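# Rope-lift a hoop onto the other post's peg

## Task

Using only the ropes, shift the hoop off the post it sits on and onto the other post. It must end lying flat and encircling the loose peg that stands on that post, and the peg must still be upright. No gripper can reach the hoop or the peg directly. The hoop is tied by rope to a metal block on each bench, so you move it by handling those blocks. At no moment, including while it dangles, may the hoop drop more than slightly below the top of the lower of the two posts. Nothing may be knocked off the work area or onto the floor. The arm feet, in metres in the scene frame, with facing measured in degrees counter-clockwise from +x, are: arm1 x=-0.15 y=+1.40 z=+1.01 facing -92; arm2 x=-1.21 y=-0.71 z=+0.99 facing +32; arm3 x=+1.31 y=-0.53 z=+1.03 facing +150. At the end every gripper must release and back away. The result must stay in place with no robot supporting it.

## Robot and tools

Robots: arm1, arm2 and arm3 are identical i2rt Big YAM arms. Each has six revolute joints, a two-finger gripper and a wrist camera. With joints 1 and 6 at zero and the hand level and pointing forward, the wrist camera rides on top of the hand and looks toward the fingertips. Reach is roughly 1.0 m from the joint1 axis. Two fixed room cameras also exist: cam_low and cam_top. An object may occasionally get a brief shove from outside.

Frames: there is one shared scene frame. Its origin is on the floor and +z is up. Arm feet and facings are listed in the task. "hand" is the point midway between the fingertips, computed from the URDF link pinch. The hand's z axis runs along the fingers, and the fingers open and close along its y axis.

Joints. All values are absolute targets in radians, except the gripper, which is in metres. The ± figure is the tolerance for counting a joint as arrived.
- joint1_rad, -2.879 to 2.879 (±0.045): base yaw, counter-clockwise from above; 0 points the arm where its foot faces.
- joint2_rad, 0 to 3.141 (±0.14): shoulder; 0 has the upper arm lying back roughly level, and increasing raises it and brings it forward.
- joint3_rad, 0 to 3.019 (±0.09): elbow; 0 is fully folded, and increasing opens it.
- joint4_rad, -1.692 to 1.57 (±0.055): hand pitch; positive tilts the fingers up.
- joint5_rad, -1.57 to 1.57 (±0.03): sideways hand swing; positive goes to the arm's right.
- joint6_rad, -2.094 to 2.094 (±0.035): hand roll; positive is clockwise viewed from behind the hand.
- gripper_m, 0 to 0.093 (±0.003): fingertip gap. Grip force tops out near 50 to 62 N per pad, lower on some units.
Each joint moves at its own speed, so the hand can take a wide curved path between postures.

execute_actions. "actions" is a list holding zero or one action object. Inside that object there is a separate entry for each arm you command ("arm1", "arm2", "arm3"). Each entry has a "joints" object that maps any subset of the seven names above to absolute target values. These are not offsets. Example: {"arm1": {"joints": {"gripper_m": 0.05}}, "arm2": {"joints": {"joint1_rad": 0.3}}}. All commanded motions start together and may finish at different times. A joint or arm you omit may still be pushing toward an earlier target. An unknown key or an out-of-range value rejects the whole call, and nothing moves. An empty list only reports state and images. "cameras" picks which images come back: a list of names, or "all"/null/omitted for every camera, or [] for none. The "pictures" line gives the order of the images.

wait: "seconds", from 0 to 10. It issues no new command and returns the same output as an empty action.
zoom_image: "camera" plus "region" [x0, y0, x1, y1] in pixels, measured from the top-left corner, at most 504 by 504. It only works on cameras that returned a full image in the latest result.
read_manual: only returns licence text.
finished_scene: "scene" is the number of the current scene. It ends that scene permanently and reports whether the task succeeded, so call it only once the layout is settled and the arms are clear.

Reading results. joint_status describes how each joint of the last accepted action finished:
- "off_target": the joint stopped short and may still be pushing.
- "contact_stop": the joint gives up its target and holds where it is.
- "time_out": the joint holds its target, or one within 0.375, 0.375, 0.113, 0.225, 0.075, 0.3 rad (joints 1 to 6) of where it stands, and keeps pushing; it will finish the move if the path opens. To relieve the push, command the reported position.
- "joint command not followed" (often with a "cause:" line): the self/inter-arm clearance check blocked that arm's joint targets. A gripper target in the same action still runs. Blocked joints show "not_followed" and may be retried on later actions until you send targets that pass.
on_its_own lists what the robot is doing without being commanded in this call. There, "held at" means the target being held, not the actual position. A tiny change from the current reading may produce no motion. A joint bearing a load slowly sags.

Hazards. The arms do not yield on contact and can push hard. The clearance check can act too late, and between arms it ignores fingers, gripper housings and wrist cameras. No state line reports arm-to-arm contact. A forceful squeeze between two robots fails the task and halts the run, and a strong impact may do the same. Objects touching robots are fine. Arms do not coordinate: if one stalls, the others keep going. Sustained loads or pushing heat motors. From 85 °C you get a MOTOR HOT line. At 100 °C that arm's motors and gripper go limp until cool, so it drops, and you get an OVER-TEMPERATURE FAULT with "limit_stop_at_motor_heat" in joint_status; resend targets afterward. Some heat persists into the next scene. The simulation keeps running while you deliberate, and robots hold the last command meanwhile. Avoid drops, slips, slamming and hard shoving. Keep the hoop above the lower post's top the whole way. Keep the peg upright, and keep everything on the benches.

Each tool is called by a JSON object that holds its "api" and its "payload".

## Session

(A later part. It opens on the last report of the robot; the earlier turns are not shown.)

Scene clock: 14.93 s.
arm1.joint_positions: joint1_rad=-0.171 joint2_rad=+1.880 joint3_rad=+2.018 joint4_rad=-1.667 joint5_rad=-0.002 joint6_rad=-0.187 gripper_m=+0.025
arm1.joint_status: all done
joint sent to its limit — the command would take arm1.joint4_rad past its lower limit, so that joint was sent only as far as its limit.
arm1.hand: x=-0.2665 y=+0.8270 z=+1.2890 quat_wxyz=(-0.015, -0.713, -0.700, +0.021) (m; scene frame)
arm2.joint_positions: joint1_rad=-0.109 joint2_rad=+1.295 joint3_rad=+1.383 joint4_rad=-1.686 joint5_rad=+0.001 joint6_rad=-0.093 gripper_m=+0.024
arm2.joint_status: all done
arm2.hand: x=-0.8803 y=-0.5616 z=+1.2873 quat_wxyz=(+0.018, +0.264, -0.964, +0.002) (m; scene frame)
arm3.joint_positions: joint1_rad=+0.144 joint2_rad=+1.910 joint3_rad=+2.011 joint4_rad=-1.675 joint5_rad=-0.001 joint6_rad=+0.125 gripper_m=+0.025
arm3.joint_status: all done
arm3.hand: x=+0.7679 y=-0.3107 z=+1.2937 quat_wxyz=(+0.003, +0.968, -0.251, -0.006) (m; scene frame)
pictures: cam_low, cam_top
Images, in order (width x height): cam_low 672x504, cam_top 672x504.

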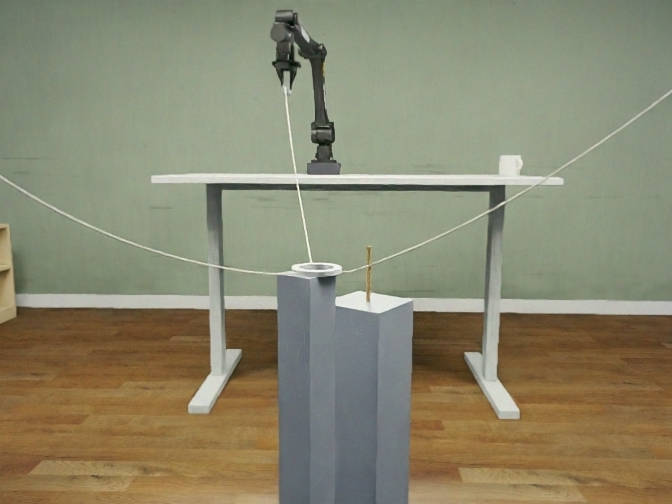

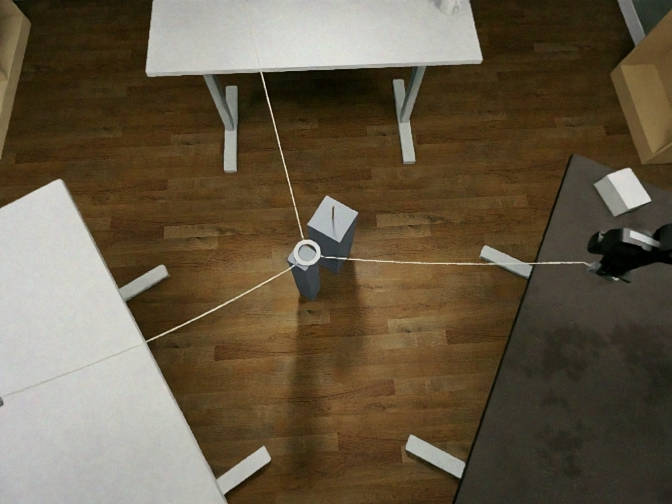

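{"api": "execute_actions", "payload": {"actions": [{"arm2":{"joints":{"joint2_rad":1.21}}}], "cameras": []}}

{"api": "execute_actions", "payload": {"actions": [{"arm1":{"joints":{"joint2_rad":1.757,"joint3_rad":2.27}},"arm2":{"joints":{"joint2_rad":1.112,"joint3_rad":1.71}},"arm3":{"joints":{"joint2_rad":1.76,"joint3_rad":2.24}}}], "cameras": ["cam_low","cam_top"]}}

Scene clock: 16.60 s.
arm1.joint_positions: joint1_rad=-0.171 joint2_rad=+1.880 joint3_rad=+2.018 joint4_rad=-1.667 joint5_rad=-0.002 joint6_rad=-0.187 gripper_m=+0.025
arm1.joint_status: not commanded
arm1.hand: x=-0.2665 y=+0.8270 z=+1.2890 quat_wxyz=(-0.015, -0.713, -0.700, +0.021) (m; scene frame)
arm2.joint_positions: joint1_rad=-0.109 joint2_rad=+1.212 joint3_rad=+1.383 joint4_rad=-1.686 joint5_rad=+0.001 joint6_rad=-0.093 gripper_m=+0.024
arm2.joint_status: all done
arm2.hand: x=-0.8940 y=-0.5682 z=+1.3150 quat_wxyz=(-0.024, +0.264, -0.964, -0.006) (m; scene frame)
arm3.joint_positions: joint1_rad=+0.144 joint2_rad=+1.910 joint3_rad=+2.011 joint4_rad=-1.675 joint5_rad=-0.001 joint6_rad=+0.125 gripper_m=+0.025
arm3.joint_status: not commanded
arm3.hand: x=+0.7679 y=-0.3107 z=+1.2937 quat_wxyz=(+0.003, +0.968, -0.251, -0.006) (m; scene frame)
pictures: none
No camera images: the call's "cameras" was empty. Leave "cameras" out to get every camera's image.

Scene clock: 18.00 s.
arm1.joint_positions: joint1_rad=-0.171 joint2_rad=+1.755 joint3_rad=+2.240 joint4_rad=-1.670 joint5_rad=-0.002 joint6_rad=-0.187 gripper_m=+0.025
arm1.joint_status: all done
arm1.hand: x=-0.2657 y=+0.8305 z=+1.4521 quat_wxyz=(-0.110, -0.699, -0.687, +0.163) (m; scene frame)
arm2.joint_positions: joint1_rad=-0.109 joint2_rad=+1.125 joint3_rad=+1.671 joint4_rad=-1.687 joint5_rad=+0.001 joint6_rad=-0.093 gripper_m=+0.024
arm2.joint_status: all done
arm2.hand: x=-0.8873 y=-0.5657 z=+1.4627 quat_wxyz=(-0.206, +0.258, -0.943, -0.038) (m; scene frame)
arm3.joint_positions: joint1_rad=+0.144 joint2_rad=+1.775 joint3_rad=+2.205 joint4_rad=-1.677 joint5_rad=-0.001 joint6_rad=+0.125 gripper_m=+0.025
arm3.joint_status: all done
arm3.hand: x=+0.7709 y=-0.3108 z=+1.4497 quat_wxyz=(-0.018, +0.954, -0.248, -0.168) (m; scene frame)
pictures: cam_low, cam_top
Images, in order (width x height): cam_low 672x504, cam_top 672x504.

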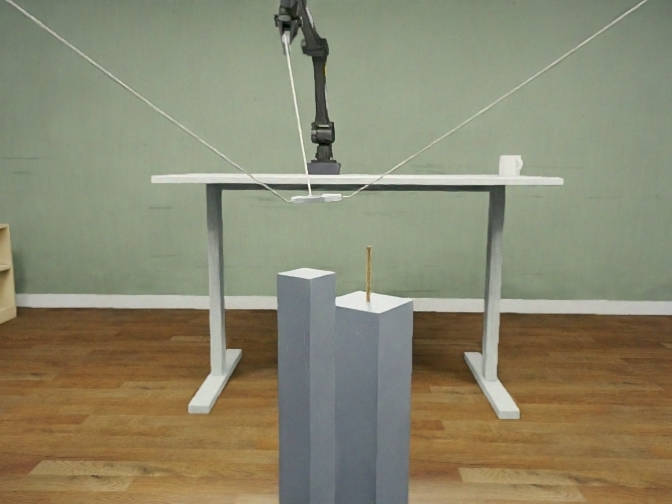

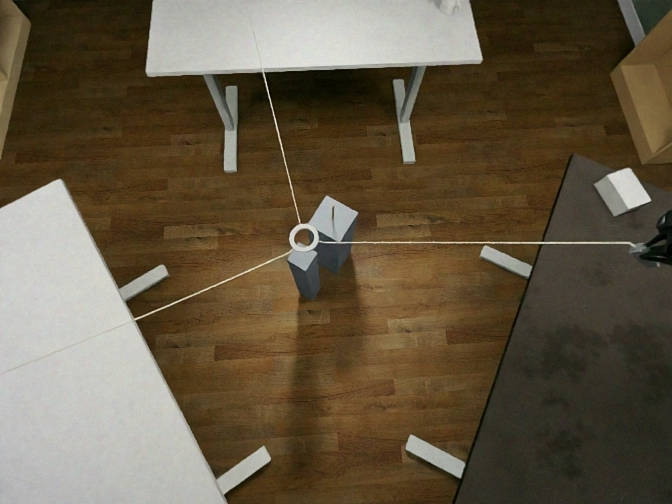

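{"api": "execute_actions", "payload": {"actions": [{"arm1":{"joints":{"joint1_rad":-0.09,"joint2_rad":1.55,"joint3_rad":1.96}},"arm2":{"joints":{"joint1_rad":0.16,"joint2_rad":1.40,"joint3_rad":1.92,"joint6_rad":0.2}},"arm3":{"joints":{"joint1_rad":-0.03,"joint2_rad":1.76,"joint3_rad":2.16,"joint6_rad":-0.1}}}], "cameras": []}}

{"api": "execute_actions", "payload": {"actions": [{"arm1":{"joints":{"joint1_rad":0.02,"joint2_rad":1.355,"joint3_rad":1.675}},"arm2":{"joints":{"joint1_rad":0.35,"joint2_rad":1.705,"joint3_rad":2.18,"joint6_rad":0.45}},"arm3":{"joints":{"joint1_rad":-0.2,"joint2_rad":1.765,"joint3_rad":2.105,"joint6_rad":-0.3}}}]}}

Scene clock: 20.80 s.
arm1.joint_positions: joint1_rad=-0.082 joint2_rad=+1.554 joint3_rad=+1.951 joint4_rad=-1.672 joint5_rad=-0.002 joint6_rad=-0.188 gripper_m=+0.025
arm1.joint_status: all done
arm1.hand: x=-0.2047 y=+0.9028 z=+1.4334 quat_wxyz=(-0.091, -0.673, -0.723, +0.123) (m; scene frame)
arm2.joint_positions: joint1_rad=+0.166 joint2_rad=+1.420 joint3_rad=+1.865 joint4_rad=-1.692 joint5_rad=+0.001 joint6_rad=+0.192 gripper_m=+0.024
arm2.joint_status: all done
arm2.hand: x=-0.8592 y=-0.4156 z=+1.4325 quat_wxyz=(-0.141, +0.256, -0.954, -0.072) (m; scene frame)
arm3.joint_positions: joint1_rad=-0.028 joint2_rad=+1.777 joint3_rad=+2.153 joint4_rad=-1.677 joint5_rad=+0.000 joint6_rad=-0.084 gripper_m=+0.025
arm3.joint_status: all done
arm3.hand: x=+0.8199 y=-0.2221 z=+1.4258 quat_wxyz=(-0.040, +0.963, -0.231, -0.136) (m; scene frame)
pictures: none
No camera images: the call's "cameras" was empty. Leave "cameras" out to get every camera's image.

Scene clock: 22.27 s.
arm1.joint_positions: joint1_rad=+0.028 joint2_rad=+1.355 joint3_rad=+1.667 joint4_rad=-1.673 joint5_rad=-0.001 joint6_rad=-0.188 gripper_m=+0.025
arm1.joint_status: all done
arm1.hand: x=-0.1488 y=+0.9844 z=+1.4014 quat_wxyz=(-0.070, -0.636, -0.764, +0.085) (m; scene frame)
arm2.joint_positions: joint1_rad=+0.351 joint2_rad=+1.733 joint3_rad=+2.116 joint4_rad=-1.692 joint5_rad=+0.001 joint6_rad=+0.443 gripper_m=+0.024
arm2.joint_status: all done
arm2.hand: x=-0.8505 y=-0.2690 z=+1.3848 quat_wxyz=(-0.099, +0.225, -0.966, -0.082) (m; scene frame)
arm3.joint_positions: joint1_rad=-0.197 joint2_rad=+1.780 joint3_rad=+2.099 joint4_rad=-1.677 joint5_rad=-0.001 joint6_rad=-0.284 gripper_m=+0.025
arm3.joint_status: all done
arm3.hand: x=+0.8821 y=-0.1464 z=+1.4000 quat_wxyz=(-0.049, +0.970, -0.217, -0.101) (m; scene frame)
pictures: arm1_cam_wrist, arm2_cam_wrist, arm3_cam_wrist, cam_low, cam_top
Images, in order (width x height): arm1_cam_wrist 616x616, arm2_cam_wrist 616x616, arm3_cam_wrist 616x616, cam_low 672x504, cam_top 672x504.

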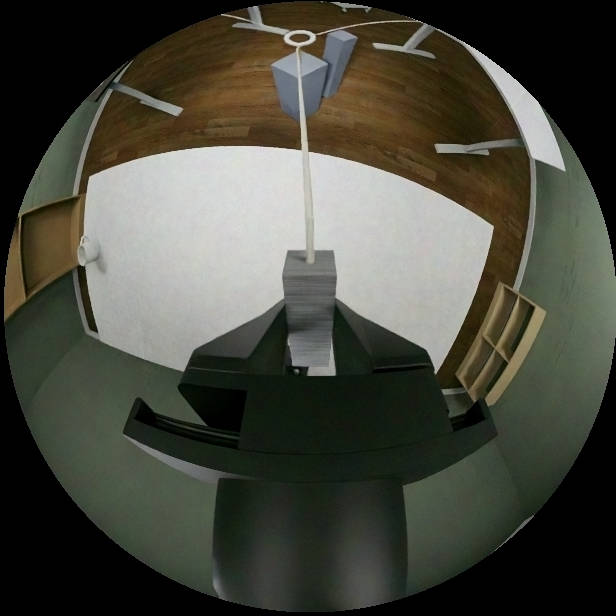

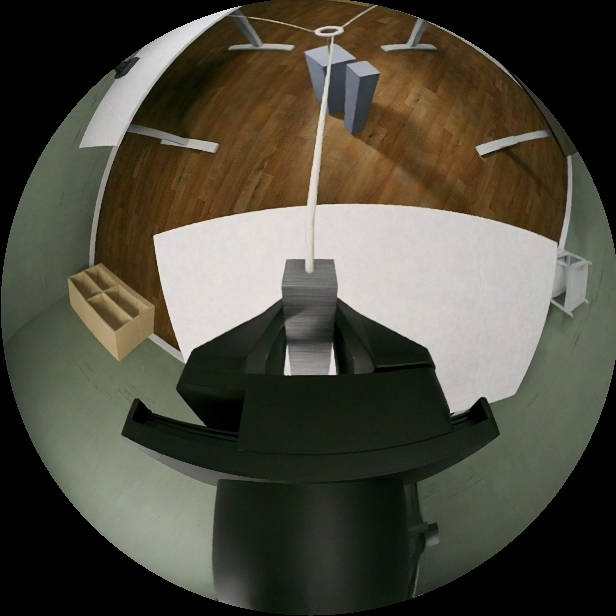

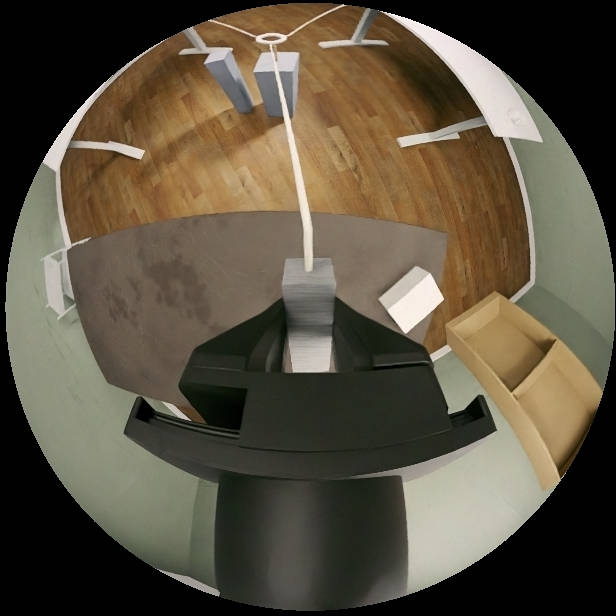

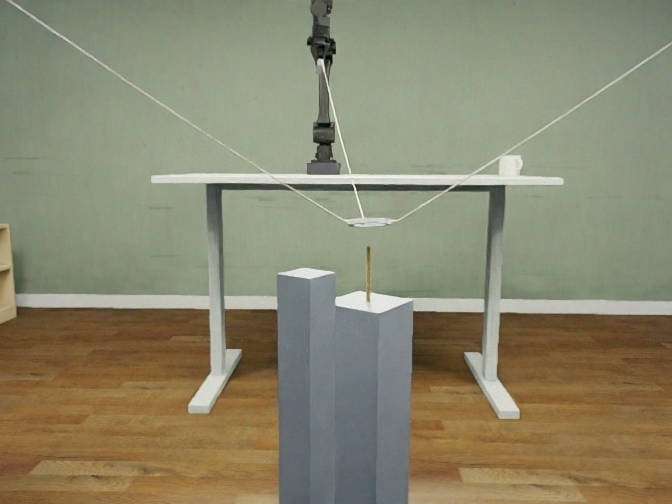

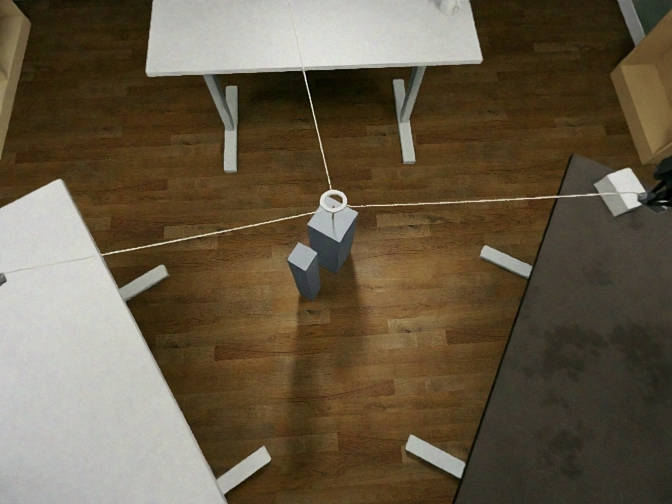

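{"api": "execute_actions", "payload": {"actions": [{"arm1":{"joints":{"joint2_rad":1.455,"joint3_rad":1.55}},"arm2":{"joints":{"joint2_rad":1.805,"joint3_rad":2.02}},"arm3":{"joints":{"joint2_rad":1.87,"joint3_rad":2.01}}}], "cameras": ["cam_low","cam_top"]}}

{"api": "zoom_image", "payload": {"camera": "cam_top", "region": [270,160,400,280]}}

Scene clock: 24.47 s.
arm1.joint_positions: joint1_rad=+0.028 joint2_rad=+1.479 joint3_rad=+1.526 joint4_rad=-1.673 joint5_rad=-0.001 joint6_rad=-0.188 gripper_m=+0.025
arm1.joint_status: all done
arm1.hand: x=-0.1490 y=+0.9824 z=+1.2959 quat_wxyz=(+0.015, -0.640, -0.768, -0.017) (m; scene frame)
arm2.joint_positions: joint1_rad=+0.351 joint2_rad=+1.838 joint3_rad=+1.993 joint4_rad=-1.691 joint5_rad=+0.001 joint6_rad=+0.443 gripper_m=+0.024
arm2.joint_status: all done
arm2.hand: x=-0.8482 y=-0.2649 z=+1.2768 quat_wxyz=(-0.009, +0.228, -0.974, -0.011) (m; scene frame)
arm3.joint_positions: joint1_rad=-0.197 joint2_rad=+1.900 joint3_rad=+1.994 joint4_rad=-1.677 joint5_rad=-0.001 joint6_rad=-0.285 gripper_m=+0.025
arm3.joint_status: all done
arm3.hand: x=+0.8771 y=-0.1437 z=+1.2908 quat_wxyz=(+0.005, +0.976, -0.217, -0.003) (m; scene frame)
pictures: cam_low, cam_top
Images, in order (width x height): cam_low 672x504, cam_top 672x504.

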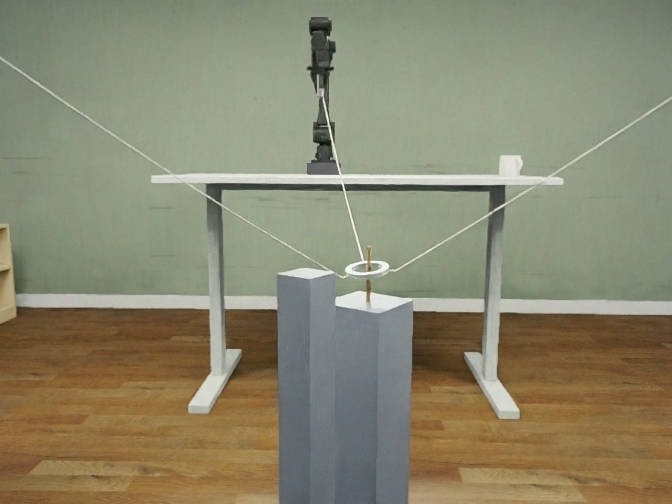

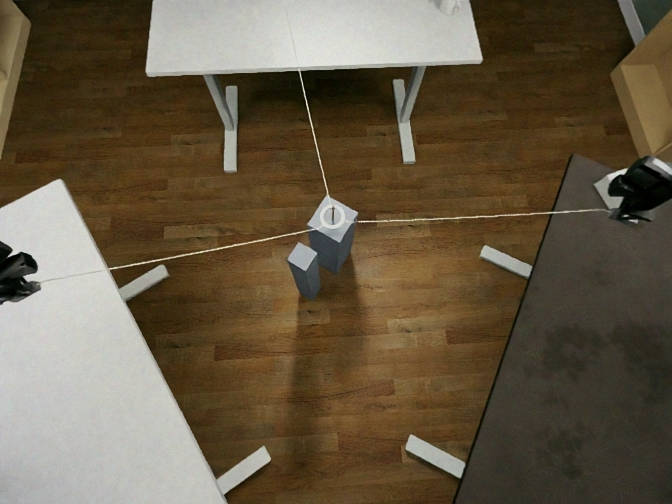

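Region (270, 160, 400, 280) of cam_top's 672x504 image, scaled by 3.877, with more detail than that image has; it fills the top 465 rows of this view, and the rest is white.

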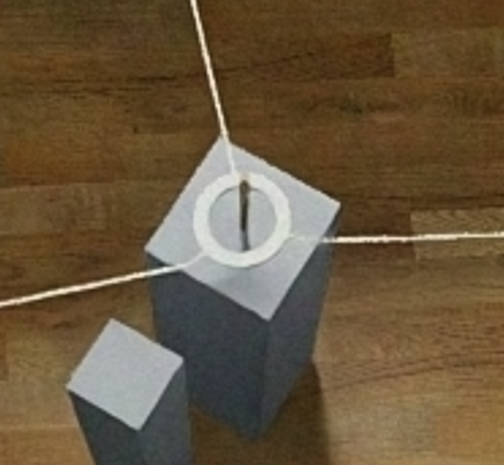

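{"api": "execute_actions", "payload": {"actions": [{"arm1":{"joints":{"joint2_rad":1.59,"joint3_rad":1.49}},"arm2":{"joints":{"joint2_rad":1.89,"joint3_rad":1.95}},"arm3":{"joints":{"joint2_rad":1.96,"joint3_rad":1.95}}}], "cameras": ["cam_low","cam_top"]}}

Scene clock: 26.20 s.
arm1.joint_positions: joint1_rad=+0.028 joint2_rad=+1.608 joint3_rad=+1.474 joint4_rad=-1.673 joint5_rad=-0.001 joint6_rad=-0.188 gripper_m=+0.025
arm1.joint_status: all done
arm1.hand: x=-0.1492 y=+0.9796 z=+1.2258 quat_wxyz=(+0.072, -0.636, -0.763, -0.087) (m; scene frame)
arm2.joint_positions: joint1_rad=+0.351 joint2_rad=+1.924 joint3_rad=+1.930 joint4_rad=-1.691 joint5_rad=+0.001 joint6_rad=+0.443 gripper_m=+0.024
arm2.joint_status: all done
arm2.hand: x=-0.8506 y=-0.2671 z=+1.2064 quat_wxyz=(+0.048, +0.228, -0.972, +0.035) (m; scene frame)
arm3.joint_positions: joint1_rad=-0.197 joint2_rad=+1.983 joint3_rad=+1.942 joint4_rad=-1.677 joint5_rad=-0.001 joint6_rad=-0.285 gripper_m=+0.025
arm3.joint_status: all done
arm3.hand: x=+0.8794 y=-0.1468 z=+1.2255 quat_wxyz=(+0.038, +0.974, -0.217, +0.056) (m; scene frame)
pictures: cam_low, cam_top
Images, in order (width x height): cam_low 672x504, cam_top 672x504.

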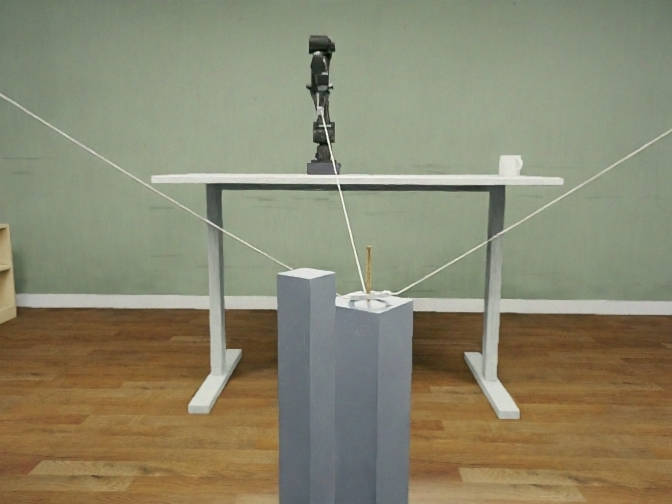

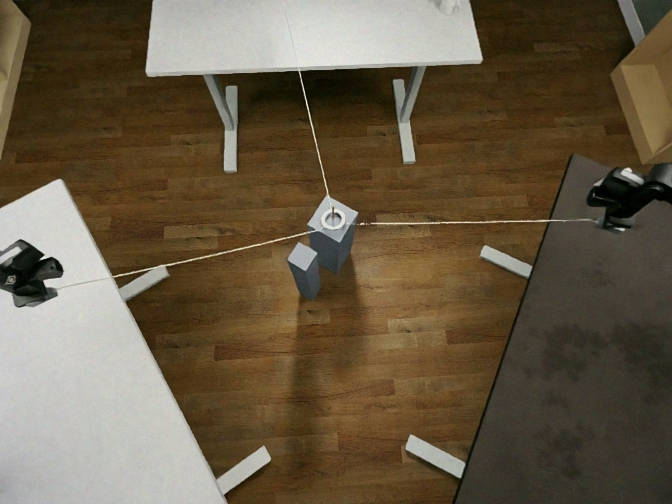

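{"api": "execute_actions", "payload": {"actions": [{"arm1":{"joints":{"joint1_rad":-0.17,"joint2_rad":2.09,"joint3_rad":1.67,"joint4_rad":-1.12}},"arm2":{"joints":{"joint1_rad":0.28,"joint2_rad":2.02,"joint3_rad":1.575,"joint4_rad":-1.095,"joint6_rad":0.3}},"arm3":{"joints":{"joint1_rad":-0.14,"joint2_rad":2.1,"joint3_rad":1.61,"joint4_rad":-1.045,"joint6_rad":-0.15}}}]}}

Scene clock: 29.07 s.
arm1.joint_positions: joint1_rad=-0.172 joint2_rad=+2.116 joint3_rad=+1.643 joint4_rad=-1.130 joint5_rad=+0.000 joint6_rad=-0.188 gripper_m=+0.025
arm1.joint_status: all done
arm1.hand: x=-0.2718 y=+0.8069 z=+1.0107 quat_wxyz=(+0.006, -0.714, -0.700, -0.009) (m; scene frame)
arm2.joint_positions: joint1_rad=+0.273 joint2_rad=+2.046 joint3_rad=+1.545 joint4_rad=-1.103 joint5_rad=+0.001 joint6_rad=+0.308 gripper_m=+0.024
arm2.joint_status: all done
arm2.hand: x=-0.8109 y=-0.2870 z=+0.9924 quat_wxyz=(+0.018, +0.255, -0.967, +0.008) (m; scene frame)
arm3.joint_positions: joint1_rad=-0.133 joint2_rad=+2.121 joint3_rad=+1.588 joint4_rad=-1.059 joint5_rad=+0.000 joint6_rad=-0.166 gripper_m=+0.025
arm3.joint_status: all done
arm3.hand: x=+0.8364 y=-0.1631 z=+1.0125 quat_wxyz=(+0.007, +0.970, -0.244, +0.002) (m; scene frame)
pictures: arm1_cam_wrist, arm2_cam_wrist, arm3_cam_wrist, cam_low, cam_top
Images, in order (width x height): arm1_cam_wrist 616x616, arm2_cam_wrist 616x616, arm3_cam_wrist 616x616, cam_low 672x504, cam_top 672x504.

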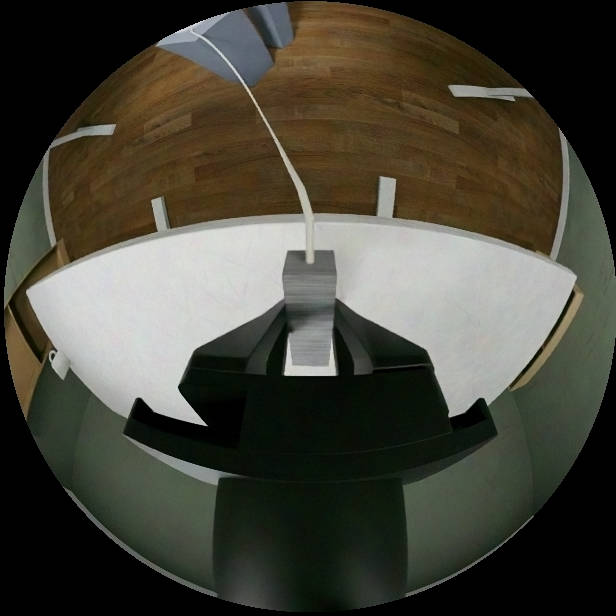

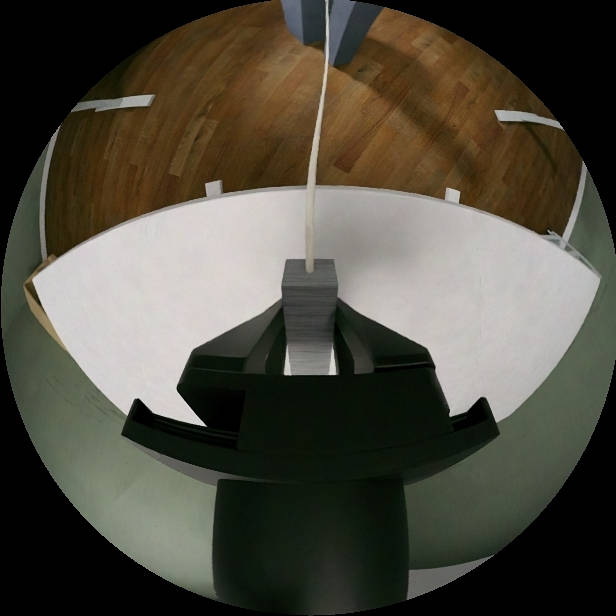

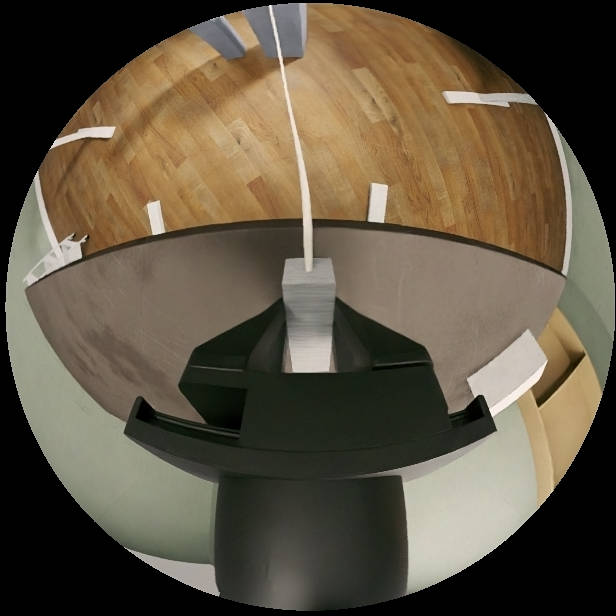

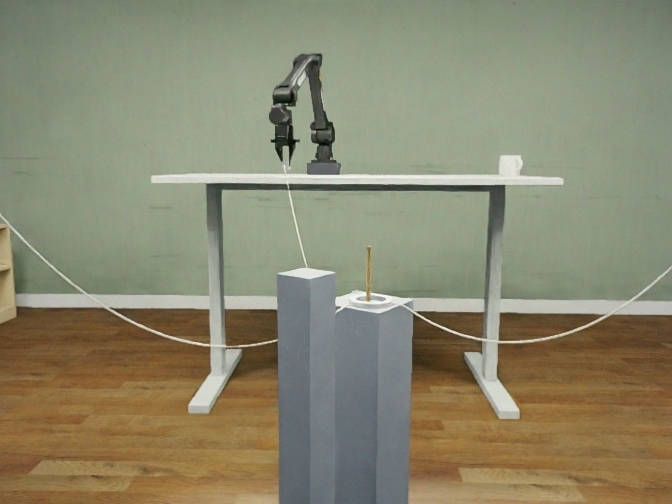

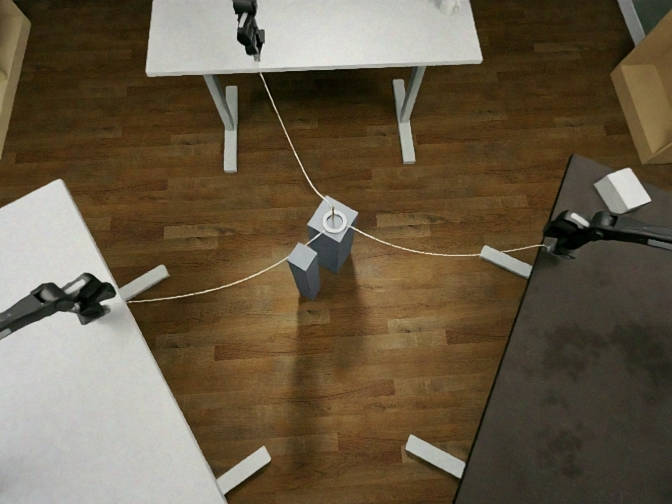

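{"api": "execute_actions", "payload": {"actions": [{"arm1":{"joints":{"joint2_rad":2.17}},"arm2":{"joints":{"joint2_rad":2.085}},"arm3":{"joints":{"joint2_rad":2.175}}}], "cameras": []}}

{"api": "execute_actions", "payload": {"actions": [{"arm1":{"joints":{"gripper_m":0.06}},"arm2":{"joints":{"gripper_m":0.06}},"arm3":{"joints":{"gripper_m":0.06}}}], "cameras": []}}

{"api": "execute_actions", "payload": {"actions": [{"arm1":{"joints":{"joint2_rad":1.7}},"arm2":{"joints":{"joint2_rad":1.65}},"arm3":{"joints":{"joint2_rad":1.7}}}], "cameras": ["cam_low","cam_top"]}}

Scene clock: 32.27 s.
arm1.joint_positions: joint1_rad=-0.172 joint2_rad=+2.165 joint3_rad=+1.643 joint4_rad=-1.129 joint5_rad=+0.000 joint6_rad=-0.188 gripper_m=+0.025
arm1.joint_status: all done
arm1.hand: x=-0.2705 y=+0.8131 z=+0.9824 quat_wxyz=(+0.019, -0.713, -0.700, -0.029) (m; scene frame)
arm2.joint_positions: joint1_rad=+0.273 joint2_rad=+2.096 joint3_rad=+1.545 joint4_rad=-1.100 joint5_rad=+0.001 joint6_rad=+0.308 gripper_m=+0.024
arm2.joint_status: all done
arm2.hand: x=-0.8153 y=-0.2915 z=+0.9648 quat_wxyz=(+0.038, +0.256, -0.966, +0.021) (m; scene frame)
arm3.joint_positions: joint1_rad=-0.133 joint2_rad=+2.178 joint3_rad=+1.588 joint4_rad=-1.056 joint5_rad=+0.000 joint6_rad=-0.165 gripper_m=+0.025
arm3.joint_status: all done
arm3.hand: x=+0.8429 y=-0.1686 z=+0.9797 quat_wxyz=(+0.018, +0.969, -0.244, +0.027) (m; scene frame)
pictures: none
No camera images: the call's "cameras" was empty. Leave "cameras" out to get every camera's image.

Scene clock: 32.90 s.
arm1.joint_positions: joint1_rad=-0.172 joint2_rad=+2.165 joint3_rad=+1.643 joint4_rad=-1.129 joint5_rad=+0.000 joint6_rad=-0.188 gripper_m=+0.060
arm1.joint_status: all done
arm1.hand: x=-0.2705 y=+0.8131 z=+0.9824 quat_wxyz=(+0.019, -0.713, -0.700, -0.029) (m; scene frame)
arm2.joint_positions: joint1_rad=+0.273 joint2_rad=+2.096 joint3_rad=+1.545 joint4_rad=-1.100 joint5_rad=+0.001 joint6_rad=+0.308 gripper_m=+0.060
arm2.joint_status: all done
arm2.hand: x=-0.8153 y=-0.2915 z=+0.9648 quat_wxyz=(+0.038, +0.256, -0.966, +0.021) (m; scene frame)
arm3.joint_positions: joint1_rad=-0.133 joint2_rad=+2.178 joint3_rad=+1.588 joint4_rad=-1.056 joint5_rad=+0.000 joint6_rad=-0.165 gripper_m=+0.060
arm3.joint_status: all done
arm3.hand: x=+0.8429 y=-0.1686 z=+0.9797 quat_wxyz=(+0.018, +0.969, -0.244, +0.027) (m; scene frame)
pictures: none
No camera images: the call's "cameras" was empty. Leave "cameras" out to get every camera's image.

Scene clock: 34.53 s.
arm1.joint_positions: joint1_rad=-0.172 joint2_rad=+1.693 joint3_rad=+1.661 joint4_rad=-1.128 joint5_rad=+0.000 joint6_rad=-0.188 gripper_m=+0.060
arm1.joint_status: all done
arm1.hand: x=-0.2728 y=+0.8025 z=+1.2724 quat_wxyz=(-0.116, -0.698, -0.685, +0.174) (m; scene frame)
arm2.joint_positions: joint1_rad=+0.273 joint2_rad=+1.663 joint3_rad=+1.556 joint4_rad=-1.100 joint5_rad=+0.001 joint6_rad=+0.308 gripper_m=+0.060
arm2.joint_status: all done
arm2.hand: x=-0.8025 y=-0.2801 z=+1.2165 quat_wxyz=(-0.149, +0.251, -0.951, -0.098) (m; scene frame)
arm3.joint_positions: joint1_rad=-0.133 joint2_rad=+1.704 joint3_rad=+1.592 joint4_rad=-1.056 joint5_rad=+0.000 joint6_rad=-0.165 gripper_m=+0.060
arm3.joint_status: all done
arm3.hand: x=+0.8296 y=-0.1544 z=+1.2623 quat_wxyz=(-0.077, +0.949, -0.240, -0.191) (m; scene frame)
pictures: cam_low, cam_top
Images, in order (width x height): cam_low 672x504, cam_top 672x504.

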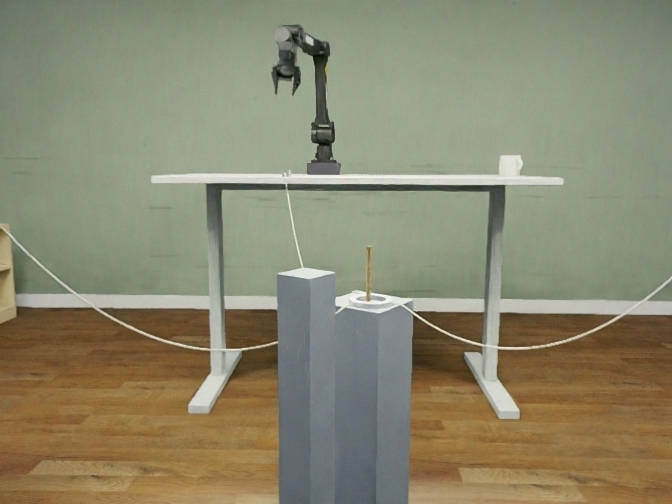

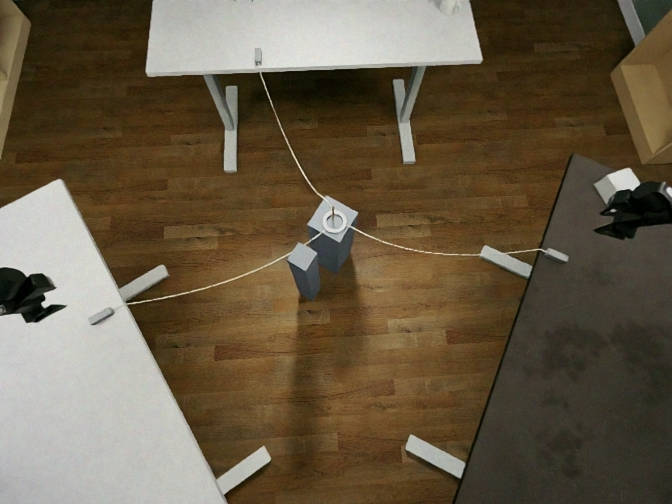

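{"api": "finished_scene", "payload": {"scene": 1}}

The scene is finished: the task was done.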